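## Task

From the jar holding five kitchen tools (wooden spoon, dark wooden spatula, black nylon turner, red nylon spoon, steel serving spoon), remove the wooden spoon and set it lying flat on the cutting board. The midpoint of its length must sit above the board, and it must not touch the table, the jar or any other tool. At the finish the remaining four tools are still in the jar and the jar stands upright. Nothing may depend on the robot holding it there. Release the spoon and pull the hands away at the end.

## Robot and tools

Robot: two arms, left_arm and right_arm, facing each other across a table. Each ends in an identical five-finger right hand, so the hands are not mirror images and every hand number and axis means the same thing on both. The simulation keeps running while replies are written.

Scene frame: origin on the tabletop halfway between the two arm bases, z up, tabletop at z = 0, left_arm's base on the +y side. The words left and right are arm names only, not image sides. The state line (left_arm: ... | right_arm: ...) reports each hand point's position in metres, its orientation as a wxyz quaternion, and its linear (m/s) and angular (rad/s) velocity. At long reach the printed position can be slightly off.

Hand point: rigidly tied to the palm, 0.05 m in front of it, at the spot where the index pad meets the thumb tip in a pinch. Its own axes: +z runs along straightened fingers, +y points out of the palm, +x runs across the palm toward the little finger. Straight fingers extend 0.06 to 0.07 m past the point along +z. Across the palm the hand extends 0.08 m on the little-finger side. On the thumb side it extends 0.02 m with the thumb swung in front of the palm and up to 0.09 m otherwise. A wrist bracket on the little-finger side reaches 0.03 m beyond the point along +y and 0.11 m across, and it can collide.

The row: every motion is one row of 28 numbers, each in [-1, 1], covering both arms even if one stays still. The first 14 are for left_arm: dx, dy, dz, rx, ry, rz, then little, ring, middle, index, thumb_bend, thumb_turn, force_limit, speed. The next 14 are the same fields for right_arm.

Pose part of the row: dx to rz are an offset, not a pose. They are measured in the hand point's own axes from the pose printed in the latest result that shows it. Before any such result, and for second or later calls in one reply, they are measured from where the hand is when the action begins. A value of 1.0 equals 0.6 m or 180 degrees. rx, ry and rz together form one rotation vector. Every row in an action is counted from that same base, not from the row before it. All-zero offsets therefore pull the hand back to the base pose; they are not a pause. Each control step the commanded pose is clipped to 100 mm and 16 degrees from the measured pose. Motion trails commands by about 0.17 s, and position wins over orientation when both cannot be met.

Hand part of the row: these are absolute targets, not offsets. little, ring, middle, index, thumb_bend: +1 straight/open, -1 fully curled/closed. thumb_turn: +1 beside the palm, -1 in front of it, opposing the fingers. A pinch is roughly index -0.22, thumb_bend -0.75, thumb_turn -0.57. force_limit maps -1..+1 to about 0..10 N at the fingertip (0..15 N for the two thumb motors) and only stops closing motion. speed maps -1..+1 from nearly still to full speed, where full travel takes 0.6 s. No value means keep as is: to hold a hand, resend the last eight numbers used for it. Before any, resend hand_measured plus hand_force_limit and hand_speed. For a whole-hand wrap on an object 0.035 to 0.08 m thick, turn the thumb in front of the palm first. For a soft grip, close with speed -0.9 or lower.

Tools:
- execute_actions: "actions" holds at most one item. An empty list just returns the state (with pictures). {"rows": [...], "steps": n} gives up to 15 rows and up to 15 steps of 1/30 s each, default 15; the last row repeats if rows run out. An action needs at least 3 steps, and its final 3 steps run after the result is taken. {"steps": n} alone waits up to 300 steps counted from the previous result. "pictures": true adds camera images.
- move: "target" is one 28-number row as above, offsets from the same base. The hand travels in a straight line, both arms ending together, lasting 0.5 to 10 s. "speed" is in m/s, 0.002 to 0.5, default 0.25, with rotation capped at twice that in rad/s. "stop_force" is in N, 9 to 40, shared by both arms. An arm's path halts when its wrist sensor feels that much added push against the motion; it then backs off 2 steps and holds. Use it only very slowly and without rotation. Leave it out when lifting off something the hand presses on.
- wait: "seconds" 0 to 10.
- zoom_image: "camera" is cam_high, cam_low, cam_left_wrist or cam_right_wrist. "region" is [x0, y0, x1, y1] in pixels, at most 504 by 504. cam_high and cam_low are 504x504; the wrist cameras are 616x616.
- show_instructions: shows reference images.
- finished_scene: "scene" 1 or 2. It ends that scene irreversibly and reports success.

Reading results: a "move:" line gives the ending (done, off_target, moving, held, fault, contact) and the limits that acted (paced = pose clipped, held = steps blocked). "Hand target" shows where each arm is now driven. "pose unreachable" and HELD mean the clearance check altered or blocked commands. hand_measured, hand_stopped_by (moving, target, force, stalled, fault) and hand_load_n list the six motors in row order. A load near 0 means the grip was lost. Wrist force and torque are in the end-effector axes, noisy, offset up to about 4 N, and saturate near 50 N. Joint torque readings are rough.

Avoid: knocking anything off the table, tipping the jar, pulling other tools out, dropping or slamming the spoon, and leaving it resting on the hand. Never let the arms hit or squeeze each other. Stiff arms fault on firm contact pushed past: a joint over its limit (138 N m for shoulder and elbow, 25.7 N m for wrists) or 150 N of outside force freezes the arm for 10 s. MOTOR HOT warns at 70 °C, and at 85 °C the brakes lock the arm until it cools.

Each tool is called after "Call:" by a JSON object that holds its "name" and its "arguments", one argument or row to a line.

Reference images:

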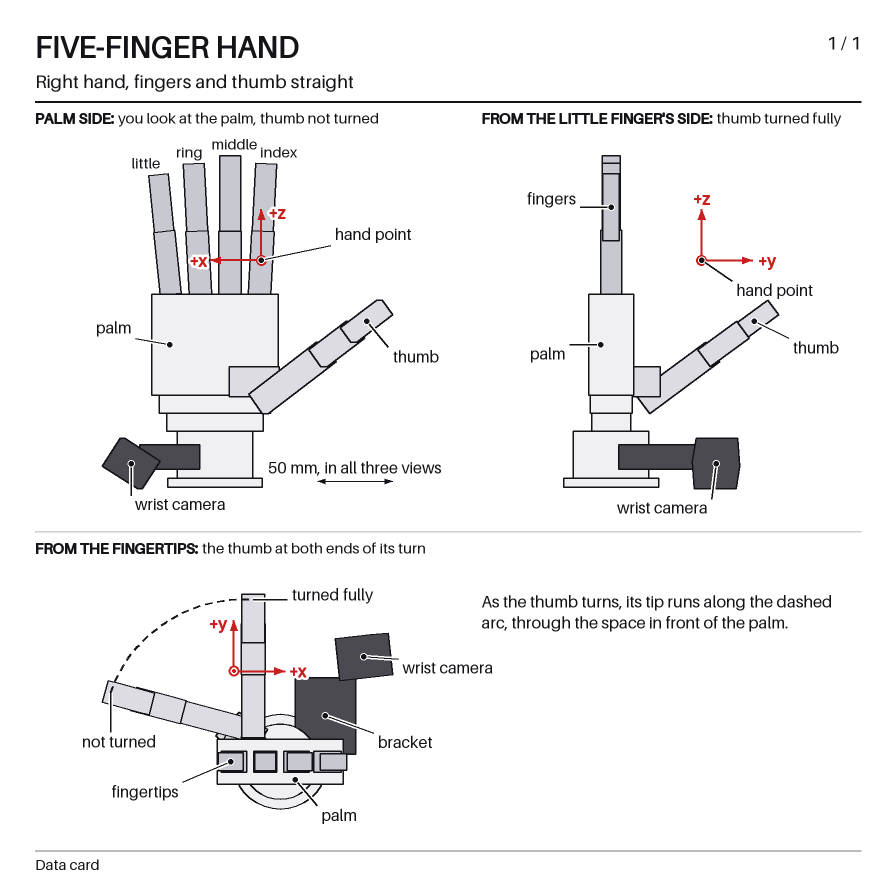

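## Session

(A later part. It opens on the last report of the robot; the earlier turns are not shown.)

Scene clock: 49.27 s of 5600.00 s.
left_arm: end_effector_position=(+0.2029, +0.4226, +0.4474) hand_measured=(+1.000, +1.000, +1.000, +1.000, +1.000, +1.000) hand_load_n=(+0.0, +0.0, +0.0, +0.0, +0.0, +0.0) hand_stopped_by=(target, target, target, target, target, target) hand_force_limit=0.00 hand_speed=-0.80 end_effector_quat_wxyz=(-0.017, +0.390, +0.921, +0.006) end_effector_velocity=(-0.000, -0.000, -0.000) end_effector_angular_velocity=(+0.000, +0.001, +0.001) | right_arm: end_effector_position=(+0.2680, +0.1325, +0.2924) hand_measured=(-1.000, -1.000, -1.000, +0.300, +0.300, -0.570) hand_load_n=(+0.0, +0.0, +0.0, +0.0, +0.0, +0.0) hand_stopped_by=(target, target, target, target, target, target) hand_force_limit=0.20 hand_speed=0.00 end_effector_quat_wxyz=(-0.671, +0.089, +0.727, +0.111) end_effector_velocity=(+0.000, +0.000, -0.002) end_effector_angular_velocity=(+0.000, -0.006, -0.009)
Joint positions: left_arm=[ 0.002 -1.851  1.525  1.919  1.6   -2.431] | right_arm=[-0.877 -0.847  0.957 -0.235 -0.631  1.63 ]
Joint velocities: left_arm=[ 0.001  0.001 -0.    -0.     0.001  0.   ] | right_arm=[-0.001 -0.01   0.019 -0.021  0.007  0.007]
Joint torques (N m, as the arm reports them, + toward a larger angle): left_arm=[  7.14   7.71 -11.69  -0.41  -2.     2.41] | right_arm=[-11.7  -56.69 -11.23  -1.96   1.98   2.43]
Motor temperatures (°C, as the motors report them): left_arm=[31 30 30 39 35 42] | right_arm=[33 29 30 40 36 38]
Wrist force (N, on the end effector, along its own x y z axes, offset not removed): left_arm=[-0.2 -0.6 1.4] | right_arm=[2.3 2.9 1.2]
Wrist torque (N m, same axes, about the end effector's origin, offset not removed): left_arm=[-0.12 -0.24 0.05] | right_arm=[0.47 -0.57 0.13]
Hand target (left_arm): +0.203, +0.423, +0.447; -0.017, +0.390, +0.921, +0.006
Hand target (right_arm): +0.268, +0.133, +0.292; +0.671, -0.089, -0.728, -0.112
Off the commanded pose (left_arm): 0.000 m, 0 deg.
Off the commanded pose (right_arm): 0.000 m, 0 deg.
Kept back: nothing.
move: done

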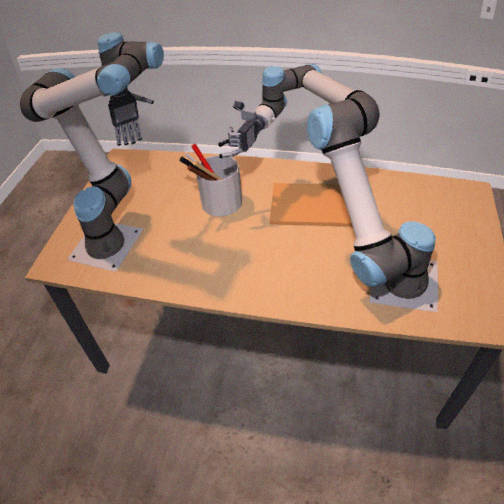

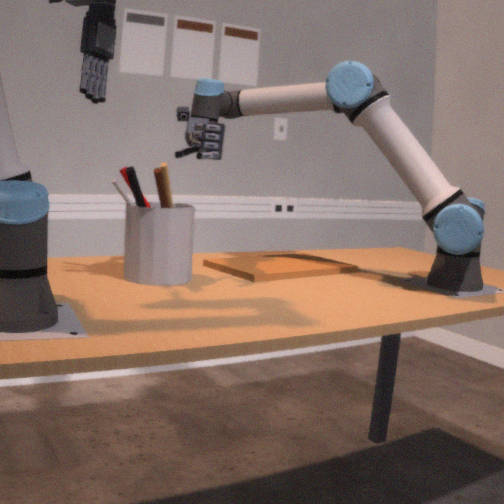

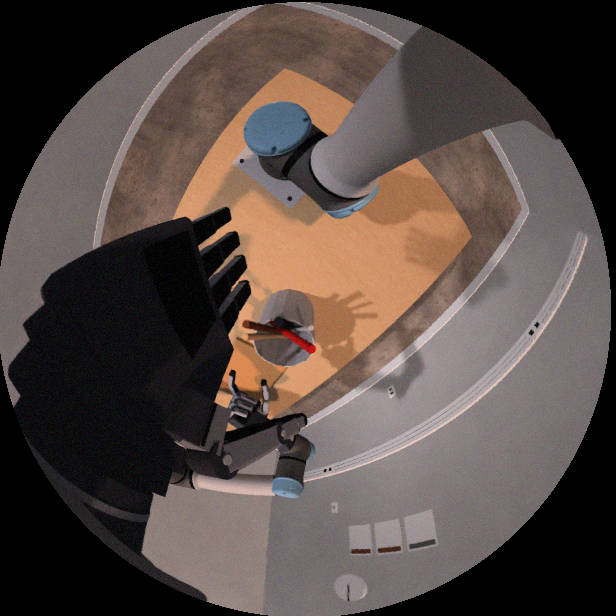

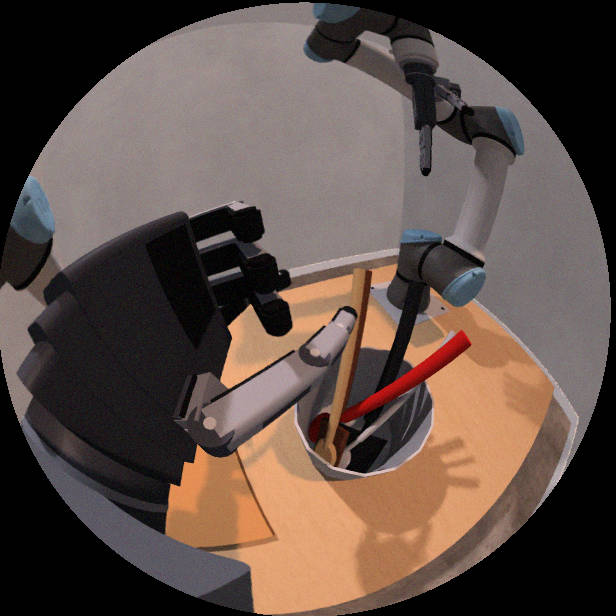

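Call:
{"name": "move", "arguments": {
  "target": [0,0,0,0,0,0,1,1,1,1,1,1,0,-0.8,-0.075,0.05,0.03,0,0,0,-1,-1,-1,0.3,0.3,-0.57,0.2,0],
  "speed": 0.06
}}

Call:
{"name": "zoom_image", "arguments": {
  "camera": "cam_right_wrist",
  "region": [200, 200, 450, 450]
}}

Call:
{"name": "zoom_image", "arguments": {
  "camera": "cam_left_wrist",
  "region": [200, 270, 400, 470]
}}

Call:
{"name": "zoom_image", "arguments": {
  "camera": "cam_low",
  "region": [80, 90, 260, 270]
}}

Scene clock: 50.93 s of 5600.00 s.
left_arm: end_effector_position=(+0.2029, +0.4226, +0.4474) hand_measured=(+1.000, +1.000, +1.000, +1.000, +1.000, +1.000) hand_load_n=(+0.0, +0.0, +0.0, +0.0, +0.0, +0.0) hand_stopped_by=(target, target, target, target, target, target) hand_force_limit=0.00 hand_speed=-0.80 end_effector_quat_wxyz=(-0.017, +0.390, +0.921, +0.006) end_effector_velocity=(-0.000, -0.000, -0.000) end_effector_angular_velocity=(+0.002, +0.000, -0.001) | right_arm: end_effector_position=(+0.2628, +0.1671, +0.2478) hand_measured=(-1.000, -1.000, -1.000, +0.300, +0.300, -0.570) hand_load_n=(+0.0, +0.0, +0.0, +0.0, +0.0, +0.0) hand_stopped_by=(target, target, target, target, target, target) hand_force_limit=0.20 hand_speed=0.00 end_effector_quat_wxyz=(-0.671, +0.089, +0.727, +0.111) end_effector_velocity=(-0.001, +0.002, -0.002) end_effector_angular_velocity=(-0.001, +0.000, +0.000)
Joint positions: left_arm=[ 0.002 -1.851  1.525  1.919  1.6   -2.431] | right_arm=[-0.834 -0.764  0.926 -0.295 -0.588  1.639]
Joint velocities: left_arm=[0.    0.001 0.    0.001 0.001 0.001] | right_arm=[ 0.003  0.005 -0.003 -0.002  0.002  0.001]
Joint torques (N m, as the arm reports them, + toward a larger angle): left_arm=[  6.95   7.96 -12.43  -0.48  -2.01   2.41] | right_arm=[ 13.83 -40.77 -29.42  -1.99   1.78   2.76]
Motor temperatures (°C, as the motors report them): left_arm=[31 30 30 39 35 42] | right_arm=[33 29 30 40 36 38]
Wrist force (N, on the end effector, along its own x y z axes, offset not removed): left_arm=[-0.8 -2.1 0.1] | right_arm=[-0.1 3.0 3.7]
Wrist torque (N m, same axes, about the end effector's origin, offset not removed): left_arm=[-0.26 -0.11 -0.07] | right_arm=[0.42 -0.26 0.07]
Hand target (left_arm): +0.203, +0.423, +0.447; -0.017, +0.390, +0.921, +0.006
Hand target (right_arm): +0.263, +0.167, +0.248; +0.671, -0.089, -0.727, -0.111
Off the commanded pose (left_arm): 0.000 m, 0 deg.
Off the commanded pose (right_arm): 0.000 m, 0 deg.
Kept back: nothing.
move: done

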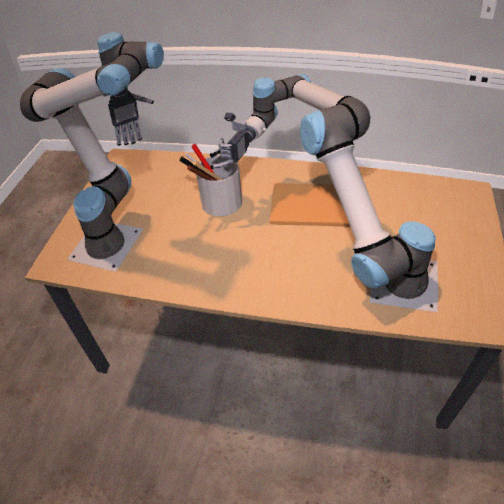

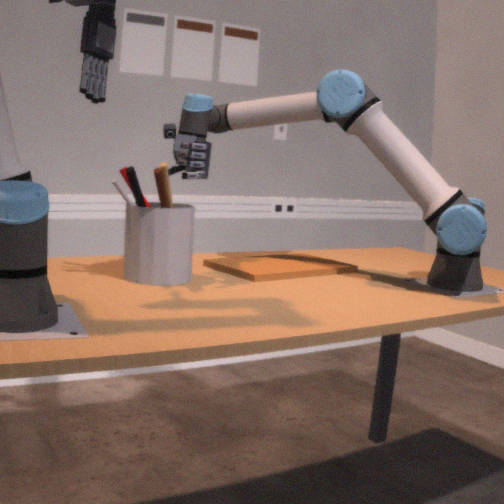

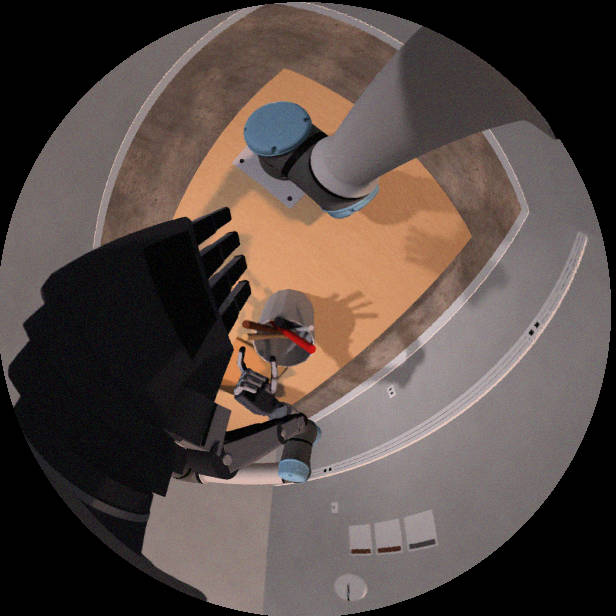

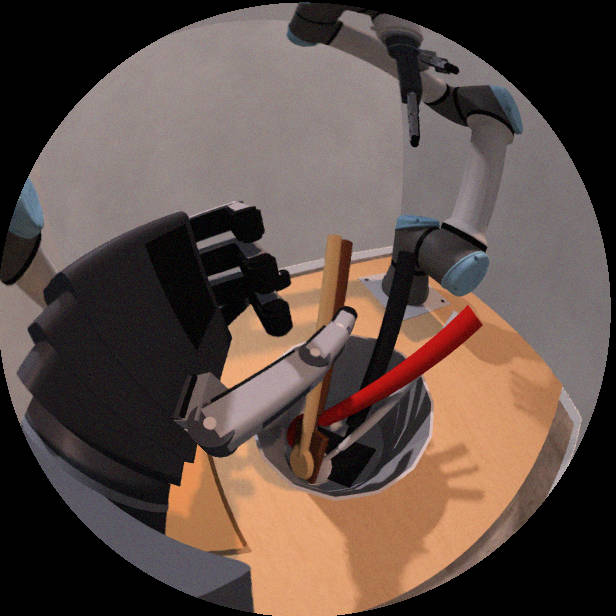

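Region (200, 200, 450, 450) of cam_right_wrist's 616x616 image, scaled by 2.016, with more detail than that image has.

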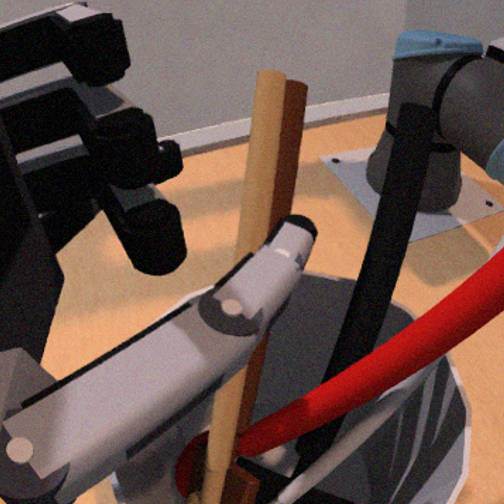

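Region (200, 270, 400, 470) of cam_left_wrist's 616x616 image, scaled by 2.520, with more detail than that image has.

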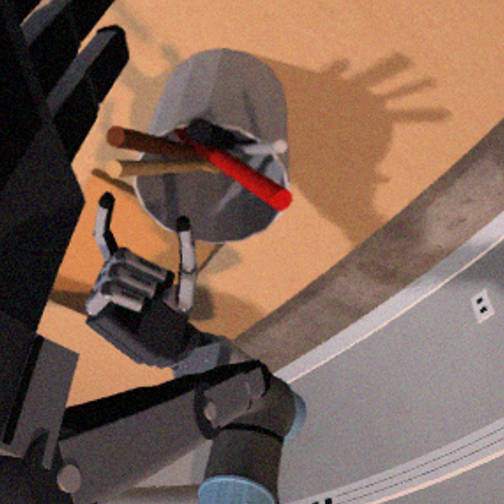

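Region (80, 90, 260, 270) of cam_low's 504x504 image, scaled by 2.800, with more detail than that image has.

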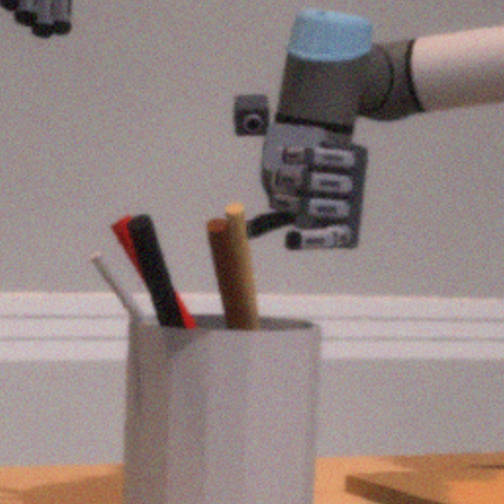

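Call:
{"name": "move", "arguments": {
  "target": [0,0,0,0,0,0,1,1,1,1,1,1,0,-0.8,-0.005,0.045,0.03,0,0,0,-1,-1,-1,0.3,0.3,-0.57,0.2,0],
  "speed": 0.03
}}

Call:
{"name": "zoom_image", "arguments": {
  "camera": "cam_right_wrist",
  "region": [200, 200, 450, 450]
}}

Call:
{"name": "zoom_image", "arguments": {
  "camera": "cam_left_wrist",
  "region": [200, 270, 400, 470]
}}

Scene clock: 52.63 s of 5600.00 s.
left_arm: end_effector_position=(+0.2029, +0.4226, +0.4474) hand_measured=(+1.000, +1.000, +1.000, +1.000, +1.000, +1.000) hand_load_n=(+0.0, +0.0, +0.0, +0.0, +0.0, +0.0) hand_stopped_by=(target, target, target, target, target, target) hand_force_limit=0.00 hand_speed=-0.80 end_effector_quat_wxyz=(-0.017, +0.390, +0.921, +0.006) end_effector_velocity=(-0.000, +0.000, -0.000) end_effector_angular_velocity=(-0.000, +0.000, +0.000) | right_arm: end_effector_position=(+0.2534, +0.1978, +0.2447) hand_measured=(-1.000, -1.000, -1.000, +0.300, +0.300, -0.570) hand_load_n=(+0.0, +0.0, +0.0, +0.0, +0.0, +0.0) hand_stopped_by=(target, target, target, target, target, target) hand_force_limit=0.20 hand_speed=0.00 end_effector_quat_wxyz=(-0.671, +0.089, +0.727, +0.111) end_effector_velocity=(+0.000, +0.002, +0.000) end_effector_angular_velocity=(-0.000, +0.000, -0.002)
Joint positions: left_arm=[ 0.002 -1.851  1.525  1.919  1.6   -2.431] | right_arm=[-0.793 -0.709  0.835 -0.268 -0.548  1.65 ]
Joint velocities: left_arm=[-0.    -0.     0.    -0.     0.    -0.001] | right_arm=[ 0.002  0.005 -0.009  0.004  0.004  0.001]
Joint torques (N m, as the arm reports them, + toward a larger angle): left_arm=[  7.29   7.73 -12.11  -0.36  -2.07   2.41] | right_arm=[ 13.84 -40.12 -28.99   2.88   2.19   2.41]
Motor temperatures (°C, as the motors report them): left_arm=[31 30 30 39 35 42] | right_arm=[33 29 30 40 36 38]
Wrist force (N, on the end effector, along its own x y z axes, offset not removed): left_arm=[0.6 -1.4 1.6] | right_arm=[0.4 0.6 2.9]
Wrist torque (N m, same axes, about the end effector's origin, offset not removed): left_arm=[-0.26 -0.36 0.11] | right_arm=[0.18 -0.29 0.06]
Hand target (left_arm): +0.203, +0.423, +0.447; -0.017, +0.390, +0.921, +0.006
Hand target (right_arm): +0.253, +0.198, +0.245; +0.671, -0.089, -0.727, -0.111
Off the commanded pose (left_arm): 0.000 m, 0 deg.
Off the commanded pose (right_arm): 0.000 m, 0 deg.
Kept back: nothing.
move: done

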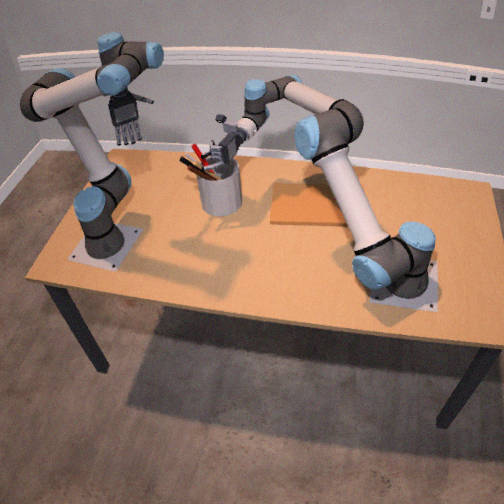

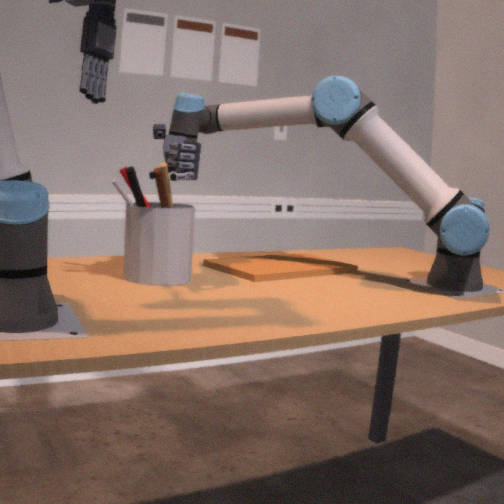

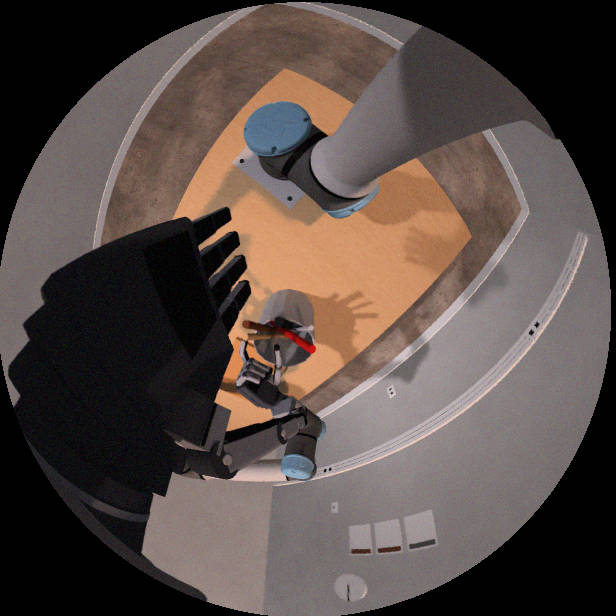

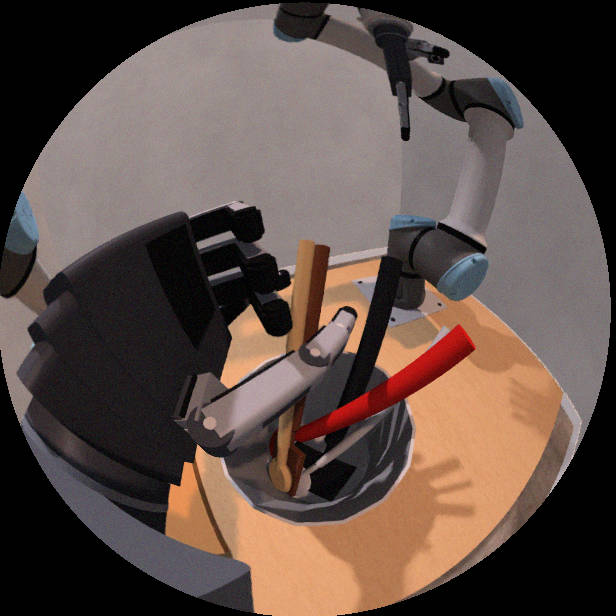

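Region (200, 200, 450, 450) of cam_right_wrist's 616x616 image, scaled by 2.016, with more detail than that image has.

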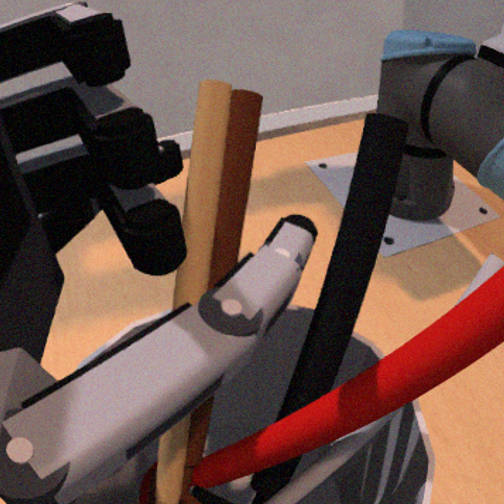

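Region (200, 270, 400, 470) of cam_left_wrist's 616x616 image, scaled by 2.520, with more detail than that image has.

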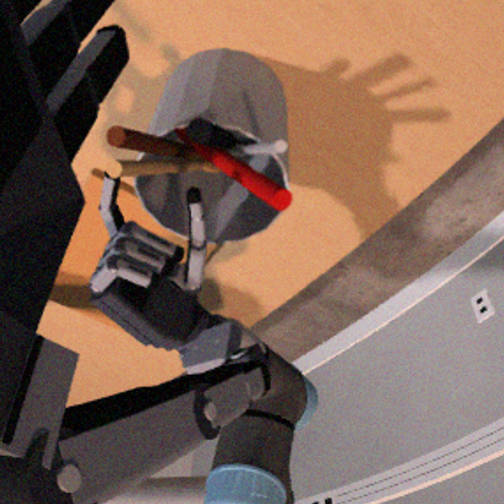

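Call:
{"name": "move", "arguments": {
  "target": [0,0,0,0,0,0,1,1,1,1,1,1,0,-0.8,0,-0.005,0.04,0,0,0,-1,-1,-1,0.3,0.3,-0.57,0.2,0],
  "speed": 0.03
}}

Call:
{"name": "move", "arguments": {
  "target": [0,0,0,0,0,0,1,1,1,1,1,1,0,-0.8,0,0.03,0,0,0,0,-1,-1,-1,0.3,0.3,-0.57,0.2,0],
  "speed": 0.03
}}

Call:
{"name": "zoom_image", "arguments": {
  "camera": "cam_right_wrist",
  "region": [200, 200, 450, 450]
}}

Call:
{"name": "zoom_image", "arguments": {
  "camera": "cam_left_wrist",
  "region": [200, 270, 400, 470]
}}

Scene clock: 54.03 s of 5600.00 s.
left_arm: end_effector_position=(+0.2029, +0.4226, +0.4474) hand_measured=(+1.000, +1.000, +1.000, +1.000, +1.000, +1.000) hand_load_n=(+0.0, +0.0, +0.0, +0.0, +0.0, +0.0) hand_stopped_by=(target, target, target, target, target, target) hand_force_limit=0.00 hand_speed=-0.80 end_effector_quat_wxyz=(-0.017, +0.390, +0.921, +0.006) end_effector_velocity=(+0.000, +0.000, -0.000) end_effector_angular_velocity=(-0.001, -0.000, +0.000) | right_arm: end_effector_position=(+0.2300, +0.2015, +0.2428) hand_measured=(-1.000, -1.000, -1.000, +0.300, +0.300, -0.570) hand_load_n=(+0.0, +0.0, +0.0, +0.0, +0.0, +0.0) hand_stopped_by=(target, target, target, target, target, target) hand_force_limit=0.20 hand_speed=0.00 end_effector_quat_wxyz=(-0.671, +0.089, +0.727, +0.111) end_effector_velocity=(-0.004, +0.001, -0.000) end_effector_angular_velocity=(+0.001, -0.001, +0.000)
Joint positions: left_arm=[ 0.002 -1.851  1.525  1.919  1.6   -2.431] | right_arm=[-0.767 -0.743  0.902 -0.307 -0.522  1.657]
Joint velocities: left_arm=[ 0. -0.  0. -0. -0.  0.] | right_arm=[ 0.005 -0.005  0.01  -0.006  0.004  0.001]
Joint torques (N m, as the arm reports them, + toward a larger angle): left_arm=[  7.21   8.12 -12.25  -0.5   -2.04   2.41] | right_arm=[ 11.77 -56.81 -10.87  -1.94   2.45   2.72]
Motor temperatures (°C, as the motors report them): left_arm=[31 30 30 39 35 42] | right_arm=[33 29 30 40 36 38]
Wrist force (N, on the end effector, along its own x y z axes, offset not removed): left_arm=[-1.2 -1.6 0.8] | right_arm=[-0.3 3.5 3.3]
Wrist torque (N m, same axes, about the end effector's origin, offset not removed): left_arm=[-0.18 -0.11 -0.02] | right_arm=[0.48 -0.20 0.08]
Hand target (left_arm): +0.203, +0.423, +0.447; -0.017, +0.390, +0.921, +0.006
Hand target (right_arm): +0.230, +0.202, +0.243; +0.671, -0.089, -0.727, -0.111
Off the commanded pose (left_arm): 0.000 m, 0 deg.
Off the commanded pose (right_arm): 0.000 m, 0 deg.
Kept back: nothing.
move: done

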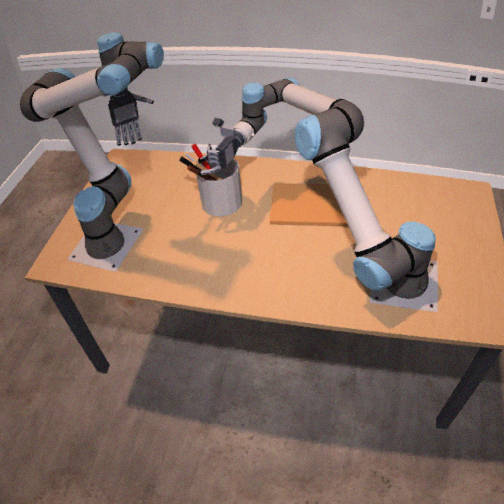

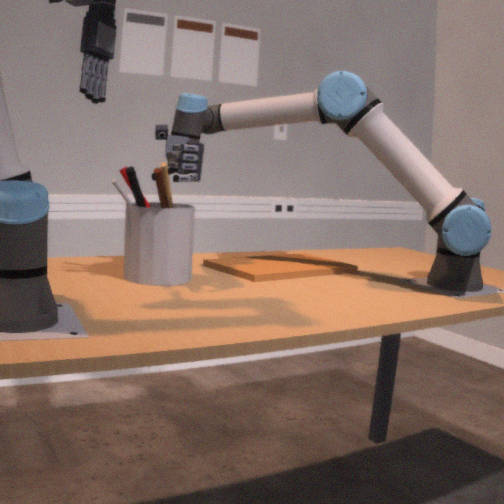

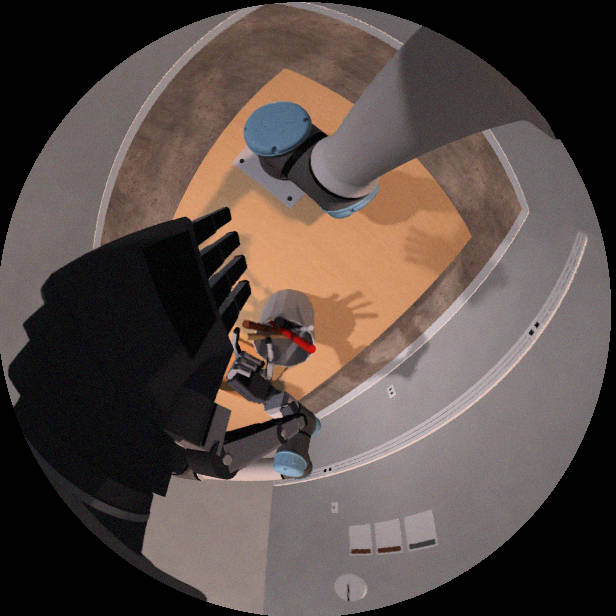

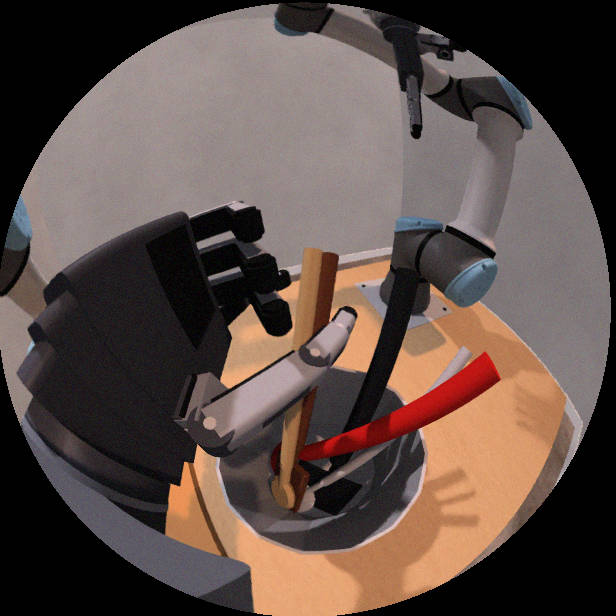

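Scene clock: 55.03 s of 5600.00 s.
left_arm: end_effector_position=(+0.2029, +0.4226, +0.4474) hand_measured=(+1.000, +1.000, +1.000, +1.000, +1.000, +1.000) hand_load_n=(+0.0, +0.0, +0.0, +0.0, +0.0, +0.0) hand_stopped_by=(target, target, target, target, target, target) hand_force_limit=0.00 hand_speed=-0.80 end_effector_quat_wxyz=(-0.017, +0.390, +0.921, +0.006) end_effector_velocity=(+0.000, +0.001, +0.000) end_effector_angular_velocity=(-0.003, +0.000, +0.000) | right_arm: end_effector_position=(+0.2349, +0.2185, +0.2436) hand_measured=(-1.000, -1.000, -1.000, +0.300, +0.300, -0.570) hand_load_n=(+0.0, +0.0, +0.0, +0.0, +0.0, +0.0) hand_stopped_by=(target, target, target, target, target, target) hand_force_limit=0.20 hand_speed=0.00 end_effector_quat_wxyz=(-0.671, +0.089, +0.727, +0.111) end_effector_velocity=(-0.001, +0.003, -0.000) end_effector_angular_velocity=(-0.001, +0.001, +0.003)
Joint positions: left_arm=[ 0.002 -1.851  1.525  1.919  1.6   -2.431] | right_arm=[-0.755 -0.693  0.808 -0.267 -0.51   1.661]
Joint velocities: left_arm=[ 0.001 -0.002  0.    -0.001  0.     0.   ] | right_arm=[ 0.004  0.01  -0.017  0.01   0.001 -0.   ]
Joint torques (N m, as the arm reports them, + toward a larger angle): left_arm=[  6.91   8.25 -11.94  -0.43  -1.98   2.46] | right_arm=[ 16.07 -40.84 -31.35   2.85   2.03  -0.6 ]
Motor temperatures (°C, as the motors report them): left_arm=[31 30 30 39 35 42] | right_arm=[33 29 30 40 36 38]
Wrist force (N, on the end effector, along its own x y z axes, offset not removed): left_arm=[0.2 -2.1 2.0] | right_arm=[1.6 3.3 3.6]
Wrist torque (N m, same axes, about the end effector's origin, offset not removed): left_arm=[-0.34 -0.38 0.07] | right_arm=[0.40 -0.48 0.14]
Hand target (left_arm): +0.203, +0.423, +0.447; -0.017, +0.390, +0.921, +0.006
Hand target (right_arm): +0.235, +0.219, +0.244; +0.671, -0.089, -0.727, -0.111
Off the commanded pose (left_arm): 0.000 m, 0 deg.
Off the commanded pose (right_arm): 0.000 m, 0 deg.
Kept back: nothing.
move: done

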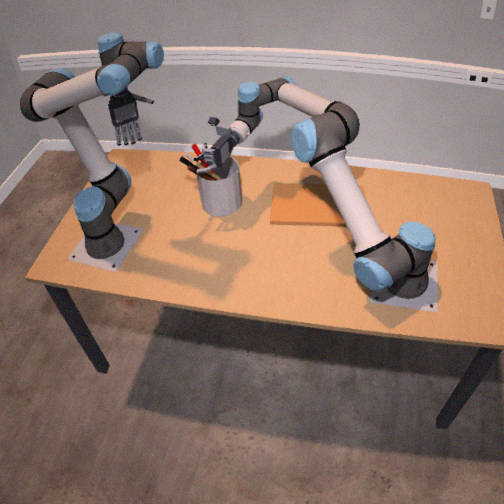

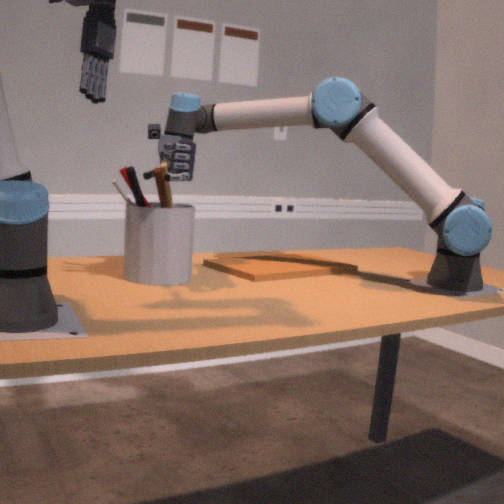

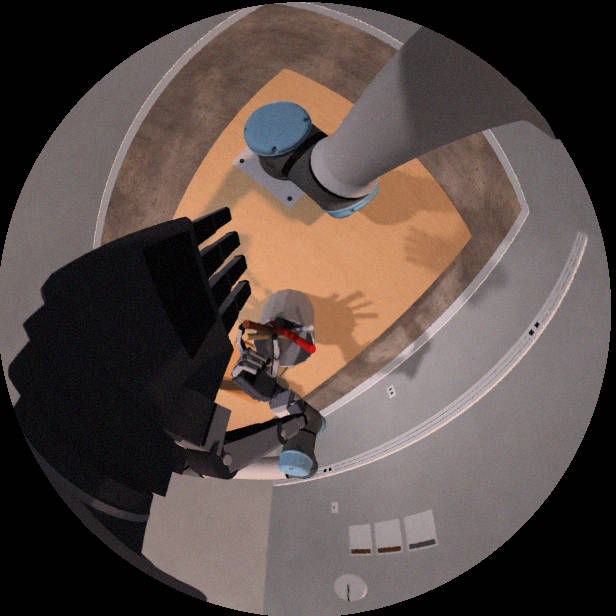

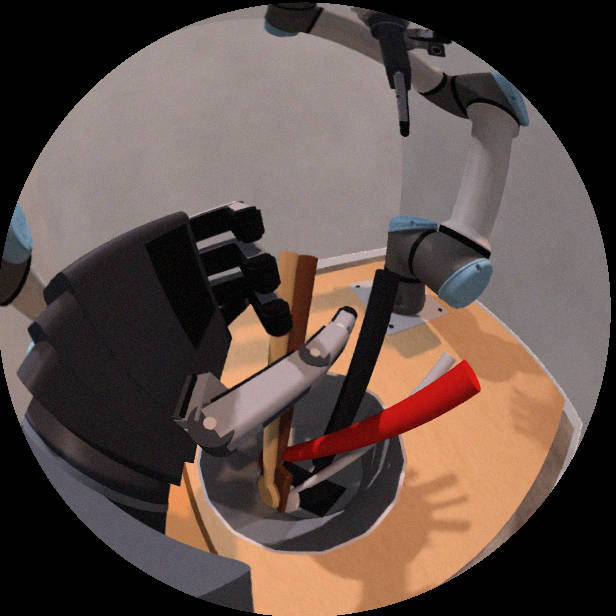

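Region (200, 200, 450, 450) of cam_right_wrist's 616x616 image, scaled by 2.016, with more detail than that image has.

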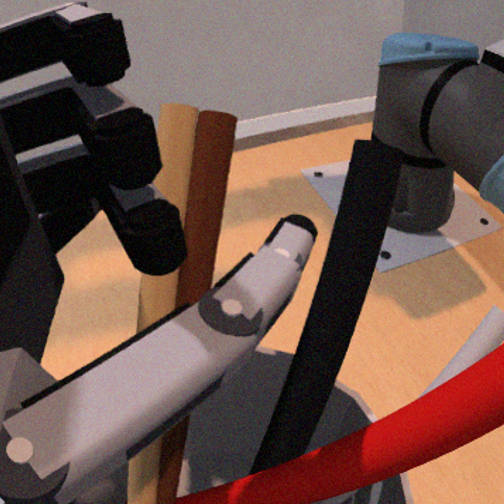

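Region (200, 270, 400, 470) of cam_left_wrist's 616x616 image, scaled by 2.520, with more detail than that image has.

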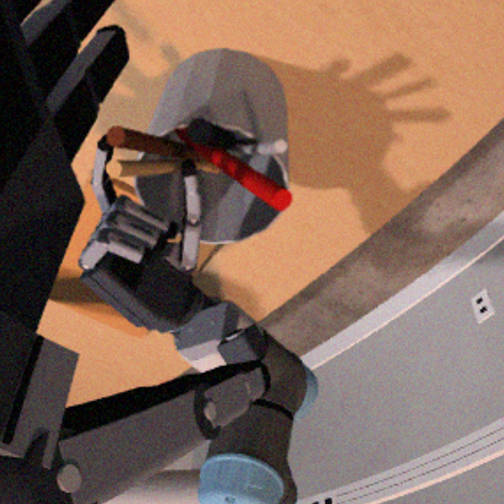

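Call:
{"name": "execute_actions", "arguments": {
  "actions": [
    {"rows":[[0,0,0,0,0,0,1,1,1,1,1,1,0,-0.8,0,-0.01,0,0,0,0,-1,-1,-1,-0.4,-0.8,-0.57,0.3,-0.6]],"steps":15}
  ]
}}

Call:
{"name": "execute_actions", "arguments": {
  "actions": [
    {"steps":60}
  ],
  "pictures": true
}}

Call:
{"name": "zoom_image", "arguments": {
  "camera": "cam_right_wrist",
  "region": [200, 200, 450, 450]
}}

Call:
{"name": "zoom_image", "arguments": {
  "camera": "cam_left_wrist",
  "region": [200, 270, 400, 470]
}}

Scene clock: 55.57 s of 5600.00 s.
left_arm: end_effector_position=(+0.2029, +0.4226, +0.4474) hand_measured=(+1.000, +1.000, +1.000, +1.000, +1.000, +1.000) hand_load_n=(+0.0, +0.0, +0.0, +0.0, +0.0, +0.0) hand_stopped_by=(target, target, target, target, target, target) hand_force_limit=0.00 hand_speed=-0.80 end_effector_quat_wxyz=(-0.017, +0.390, +0.921, +0.006) end_effector_velocity=(+0.001, +0.001, +0.000) end_effector_angular_velocity=(-0.001, -0.002, +0.000) | right_arm: end_effector_position=(+0.2333, +0.2133, +0.2434) hand_measured=(-1.000, -1.000, -1.000, +0.102, +0.174, -0.570) hand_load_n=(+0.0, +0.0, +0.0, +0.5, +0.0, +0.0) hand_stopped_by=(target, target, target, moving, moving, target) hand_force_limit=0.30 hand_speed=-0.60 end_effector_quat_wxyz=(-0.671, +0.089, +0.727, +0.111) end_effector_velocity=(-0.001, -0.004, -0.000) end_effector_angular_velocity=(+0.001, -0.001, +0.000)
Joint positions: left_arm=[ 0.002 -1.851  1.525  1.919  1.6   -2.431] | right_arm=[-0.758 -0.709  0.838 -0.28  -0.514  1.66 ]
Joint velocities: left_arm=[ 0.001 -0.002  0.     0.001 -0.002  0.001] | right_arm=[-0.003 -0.013  0.024 -0.012 -0.003  0.   ]
Joint torques (N m, as the arm reports them, + toward a larger angle): left_arm=[  7.56   7.54 -12.16  -0.41  -2.02   2.55] | right_arm=[-11.48 -59.3  -13.98  -2.6   -1.54  -1.09]
Motor temperatures (°C, as the motors report them): left_arm=[31 30 30 39 35 42] | right_arm=[33 29 30 40 36 38]
Wrist force (N, on the end effector, along its own x y z axes, offset not removed): left_arm=[0.6 -1.5 1.0] | right_arm=[0.3 1.1 2.9]
Wrist torque (N m, same axes, about the end effector's origin, offset not removed): left_arm=[-0.16 -0.30 0.11] | right_arm=[0.19 -0.23 0.08]
Steps of this call (steps 1 to 4: nothing new was sent; steps 5 to 16: the first 12 steps of this action). Readings (end_effector_position | what the end effector reports):
5: left_arm (+0.2029, +0.4226, +0.4474) | right_arm (+0.2350, +0.2187, +0.2436) | left_arm hand_measured=(+1.000, +1.000, +1.000, +1.000, +1.000, +1.000) hand_load_n=(+0.0, +0.0, +0.0, +0.0, +0.0, +0.0) hand_stopped_by=(target, target, target, target, target, target) hand_force_limit=0.00 hand_speed=-0.80 | right_arm hand_measured=(-1.000, -1.000, -1.000, +0.300, +0.300, -0.570) hand_load_n=(+0.0, +0.0, +0.0, +0.0, +0.0, +0.0) hand_stopped_by=(target, target, target, moving, moving, target) hand_force_limit=0.30 hand_speed=-0.60
6: left_arm (+0.2029, +0.4226, +0.4474) | right_arm (+0.2348, +0.2185, +0.2437) | left_arm hand_measured=(+1.000, +1.000, +1.000, +1.000, +1.000, +1.000) hand_load_n=(+0.0, +0.0, +0.0, +0.0, +0.0, +0.0) hand_stopped_by=(target, target, target, target, target, target) hand_force_limit=0.00 hand_speed=-0.80 | right_arm hand_measured=(-1.000, -1.000, -1.000, +0.300, +0.300, -0.570) hand_load_n=(+0.0, +0.0, +0.0, +0.0, +0.0, +0.0) hand_stopped_by=(target, target, target, moving, moving, target) hand_force_limit=0.30 hand_speed=-0.60
8: left_arm (+0.2029, +0.4226, +0.4474) | right_arm (+0.2341, +0.2167, +0.2436) | left_arm hand_measured=(+1.000, +1.000, +1.000, +1.000, +1.000, +1.000) hand_load_n=(+0.0, +0.0, +0.0, +0.0, +0.0, +0.0) hand_stopped_by=(target, target, target, target, target, target) hand_force_limit=0.00 hand_speed=-0.80 | right_arm hand_measured=(-1.000, -1.000, -1.000, +0.280, +0.288, -0.570) hand_load_n=(+0.0, +0.0, +0.0, +0.0, +0.0, +0.0) hand_stopped_by=(target, target, target, moving, moving, target) hand_force_limit=0.30 hand_speed=-0.60
12: left_arm (+0.2029, +0.4226, +0.4474) | right_arm (+0.2334, +0.2142, +0.2434) | left_arm hand_measured=(+1.000, +1.000, +1.000, +1.000, +1.000, +1.000) hand_load_n=(+0.0, +0.0, +0.0, +0.0, +0.0, +0.0) hand_stopped_by=(target, target, target, target, target, target) hand_force_limit=0.00 hand_speed=-0.80 | right_arm hand_measured=(-1.000, -1.000, -1.000, +0.190, +0.232, -0.570) hand_load_n=(+0.0, +0.0, +0.0, +0.0, +0.0, +0.0) hand_stopped_by=(target, target, target, moving, moving, target) hand_force_limit=0.30 hand_speed=-0.60
16: the state above

Scene clock: 57.57 s of 5600.00 s.
left_arm: end_effector_position=(+0.2029, +0.4226, +0.4474) hand_measured=(+1.000, +1.000, +1.000, +1.000, +1.000, +1.000) hand_load_n=(+0.0, +0.0, +0.0, +0.0, +0.0, +0.0) hand_stopped_by=(target, target, target, target, target, target) hand_force_limit=0.00 hand_speed=-0.80 end_effector_quat_wxyz=(-0.017, +0.390, +0.921, +0.006) end_effector_velocity=(-0.000, -0.001, -0.000) end_effector_angular_velocity=(+0.002, -0.000, -0.001) | right_arm: end_effector_position=(+0.2332, +0.2127, +0.2433) hand_measured=(-1.000, -1.000, -1.000, -0.226, -0.032, -0.570) hand_load_n=(+0.0, +0.0, +0.0, +10.0, +9.5, +1.0) hand_stopped_by=(target, target, target, force, force, target) hand_force_limit=0.30 hand_speed=-0.60 end_effector_quat_wxyz=(-0.671, +0.089, +0.727, +0.111) end_effector_velocity=(+0.001, +0.000, -0.000) end_effector_angular_velocity=(-0.002, +0.001, -0.002)
Joint positions: left_arm=[ 0.002 -1.851  1.525  1.919  1.6   -2.431] | right_arm=[-0.759 -0.71   0.841 -0.281 -0.514  1.66 ]
Joint velocities: left_arm=[ 0.     0.002  0.    -0.    -0.     0.001] | right_arm=[-0.001  0.    -0.     0.     0.001  0.002]
Joint torques (N m, as the arm reports them, + toward a larger angle): left_arm=[  7.25   7.89 -11.84  -0.3   -2.07   2.44] | right_arm=[-13.87 -59.21 -11.33  -2.03  -1.64   2.73]
Motor temperatures (°C, as the motors report them): left_arm=[31 30 30 39 35 42] | right_arm=[33 29 30 40 36 38]
Wrist force (N, on the end effector, along its own x y z axes, offset not removed): left_arm=[1.2 -1.0 -0.7] | right_arm=[2.8 1.7 2.5]
Wrist torque (N m, same axes, about the end effector's origin, offset not removed): left_arm=[-0.06 -0.37 0.13] | right_arm=[0.28 -0.61 0.09]
Hand target (left_arm): +0.203, +0.423, +0.447; -0.017, +0.390, +0.921, +0.006
Hand target (right_arm): +0.233, +0.213, +0.243; +0.671, -0.089, -0.727, -0.111
Off the commanded pose (left_arm): 0.000 m, 0 deg.
Off the commanded pose (right_arm): 0.000 m, 0 deg.
Kept back: nothing.
Steps of this call (steps 1 to 3: the last 3 steps of your previous action; steps 4 to 60: nothing new was sent). Readings (end_effector_position | what the end effector reports):
1: left_arm (+0.2029, +0.4226, +0.4474) | right_arm (+0.2332, +0.2131, +0.2433) | left_arm hand_measured=(+1.000, +1.000, +1.000, +1.000, +1.000, +1.000) hand_load_n=(+0.0, +0.0, +0.0, +0.0, +0.0, +0.0) hand_stopped_by=(target, target, target, target, target, target) hand_force_limit=0.00 hand_speed=-0.80 | right_arm hand_measured=(-1.000, -1.000, -1.000, +0.080, +0.160, -0.570) hand_load_n=(+0.0, +0.0, +0.0, +0.5, +0.0, +0.0) hand_stopped_by=(target, target, target, moving, moving, target) hand_force_limit=0.30 hand_speed=-0.60
2: left_arm (+0.2029, +0.4226, +0.4474) | right_arm (+0.2332, +0.2130, +0.2433) | left_arm hand_measured=(+1.000, +1.000, +1.000, +1.000, +1.000, +1.000) hand_load_n=(+0.0, +0.0, +0.0, +0.0, +0.0, +0.0) hand_stopped_by=(target, target, target, target, target, target) hand_force_limit=0.00 hand_speed=-0.80 | right_arm hand_measured=(-1.000, -1.000, -1.000, +0.058, +0.146, -0.570) hand_load_n=(+0.0, +0.0, +0.0, +0.5, +0.0, +0.0) hand_stopped_by=(target, target, target, moving, moving, target) hand_force_limit=0.30 hand_speed=-0.60
4: left_arm (+0.2029, +0.4226, +0.4474) | right_arm (+0.2332, +0.2129, +0.2433) | left_arm hand_measured=(+1.000, +1.000, +1.000, +1.000, +1.000, +1.000) hand_load_n=(+0.0, +0.0, +0.0, +0.0, +0.0, +0.0) hand_stopped_by=(target, target, target, target, target, target) hand_force_limit=0.00 hand_speed=-0.80 | right_arm hand_measured=(-1.000, -1.000, -1.000, +0.014, +0.118, -0.570) hand_load_n=(+0.0, +0.0, +0.0, +0.5, +0.0, +0.0) hand_stopped_by=(target, target, target, moving, moving, target) hand_force_limit=0.30 hand_speed=-0.60
8: left_arm (+0.2029, +0.4226, +0.4474) | right_arm (+0.2332, +0.2128, +0.2433) | left_arm hand_measured=(+1.000, +1.000, +1.000, +1.000, +1.000, +1.000) hand_load_n=(+0.0, +0.0, +0.0, +0.0, +0.0, +0.0) hand_stopped_by=(target, target, target, target, target, target) hand_force_limit=0.00 hand_speed=-0.80 | right_arm hand_measured=(-1.000, -1.000, -1.000, -0.076, +0.062, -0.570) hand_load_n=(+0.0, +0.0, +0.0, +0.0, +0.0, +0.0) hand_stopped_by=(target, target, target, moving, moving, target) hand_force_limit=0.30 hand_speed=-0.60
60: the state above

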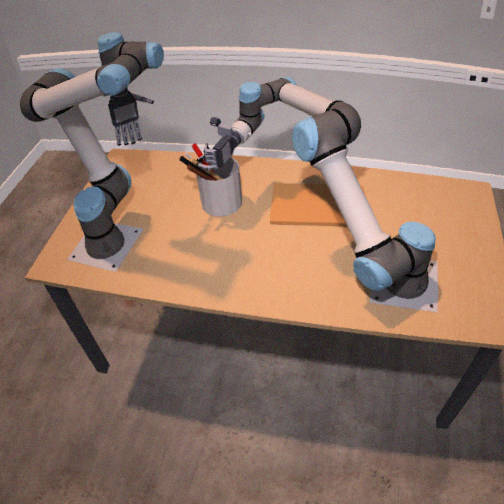

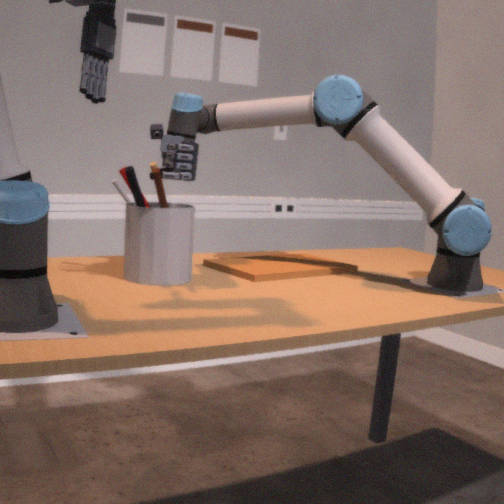

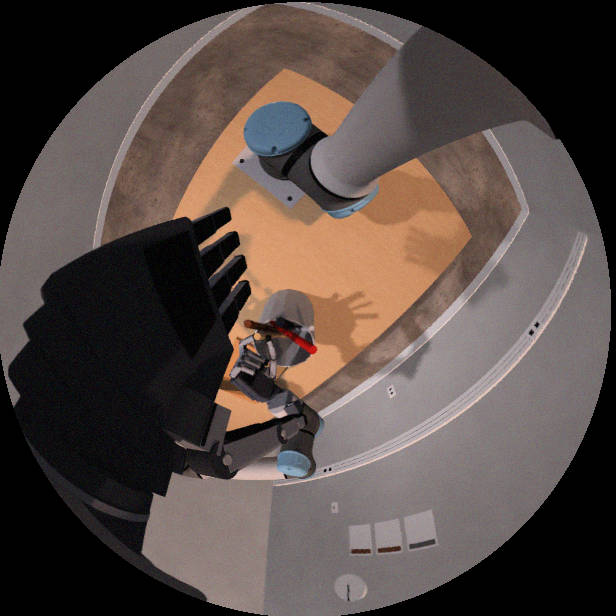

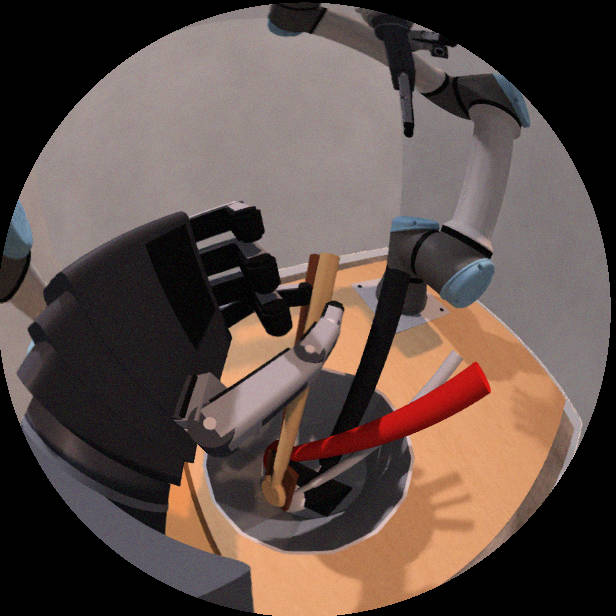

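Region (200, 200, 450, 450) of cam_right_wrist's 616x616 image, scaled by 2.016, with more detail than that image has.

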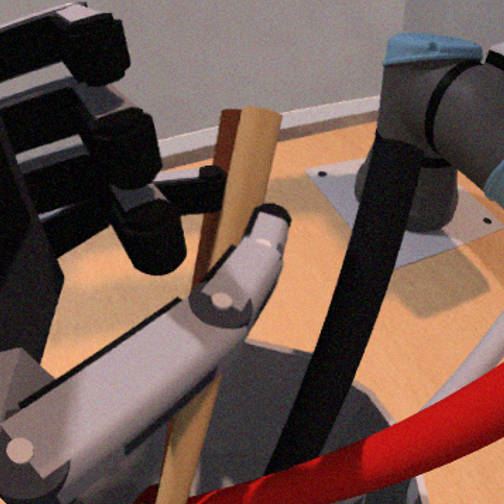

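Region (200, 270, 400, 470) of cam_left_wrist's 616x616 image, scaled by 2.520, with more detail than that image has.

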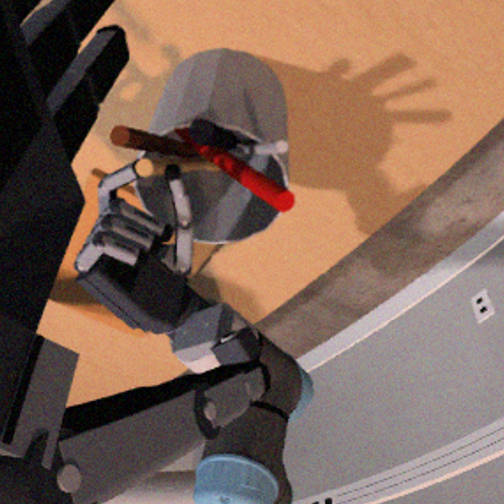

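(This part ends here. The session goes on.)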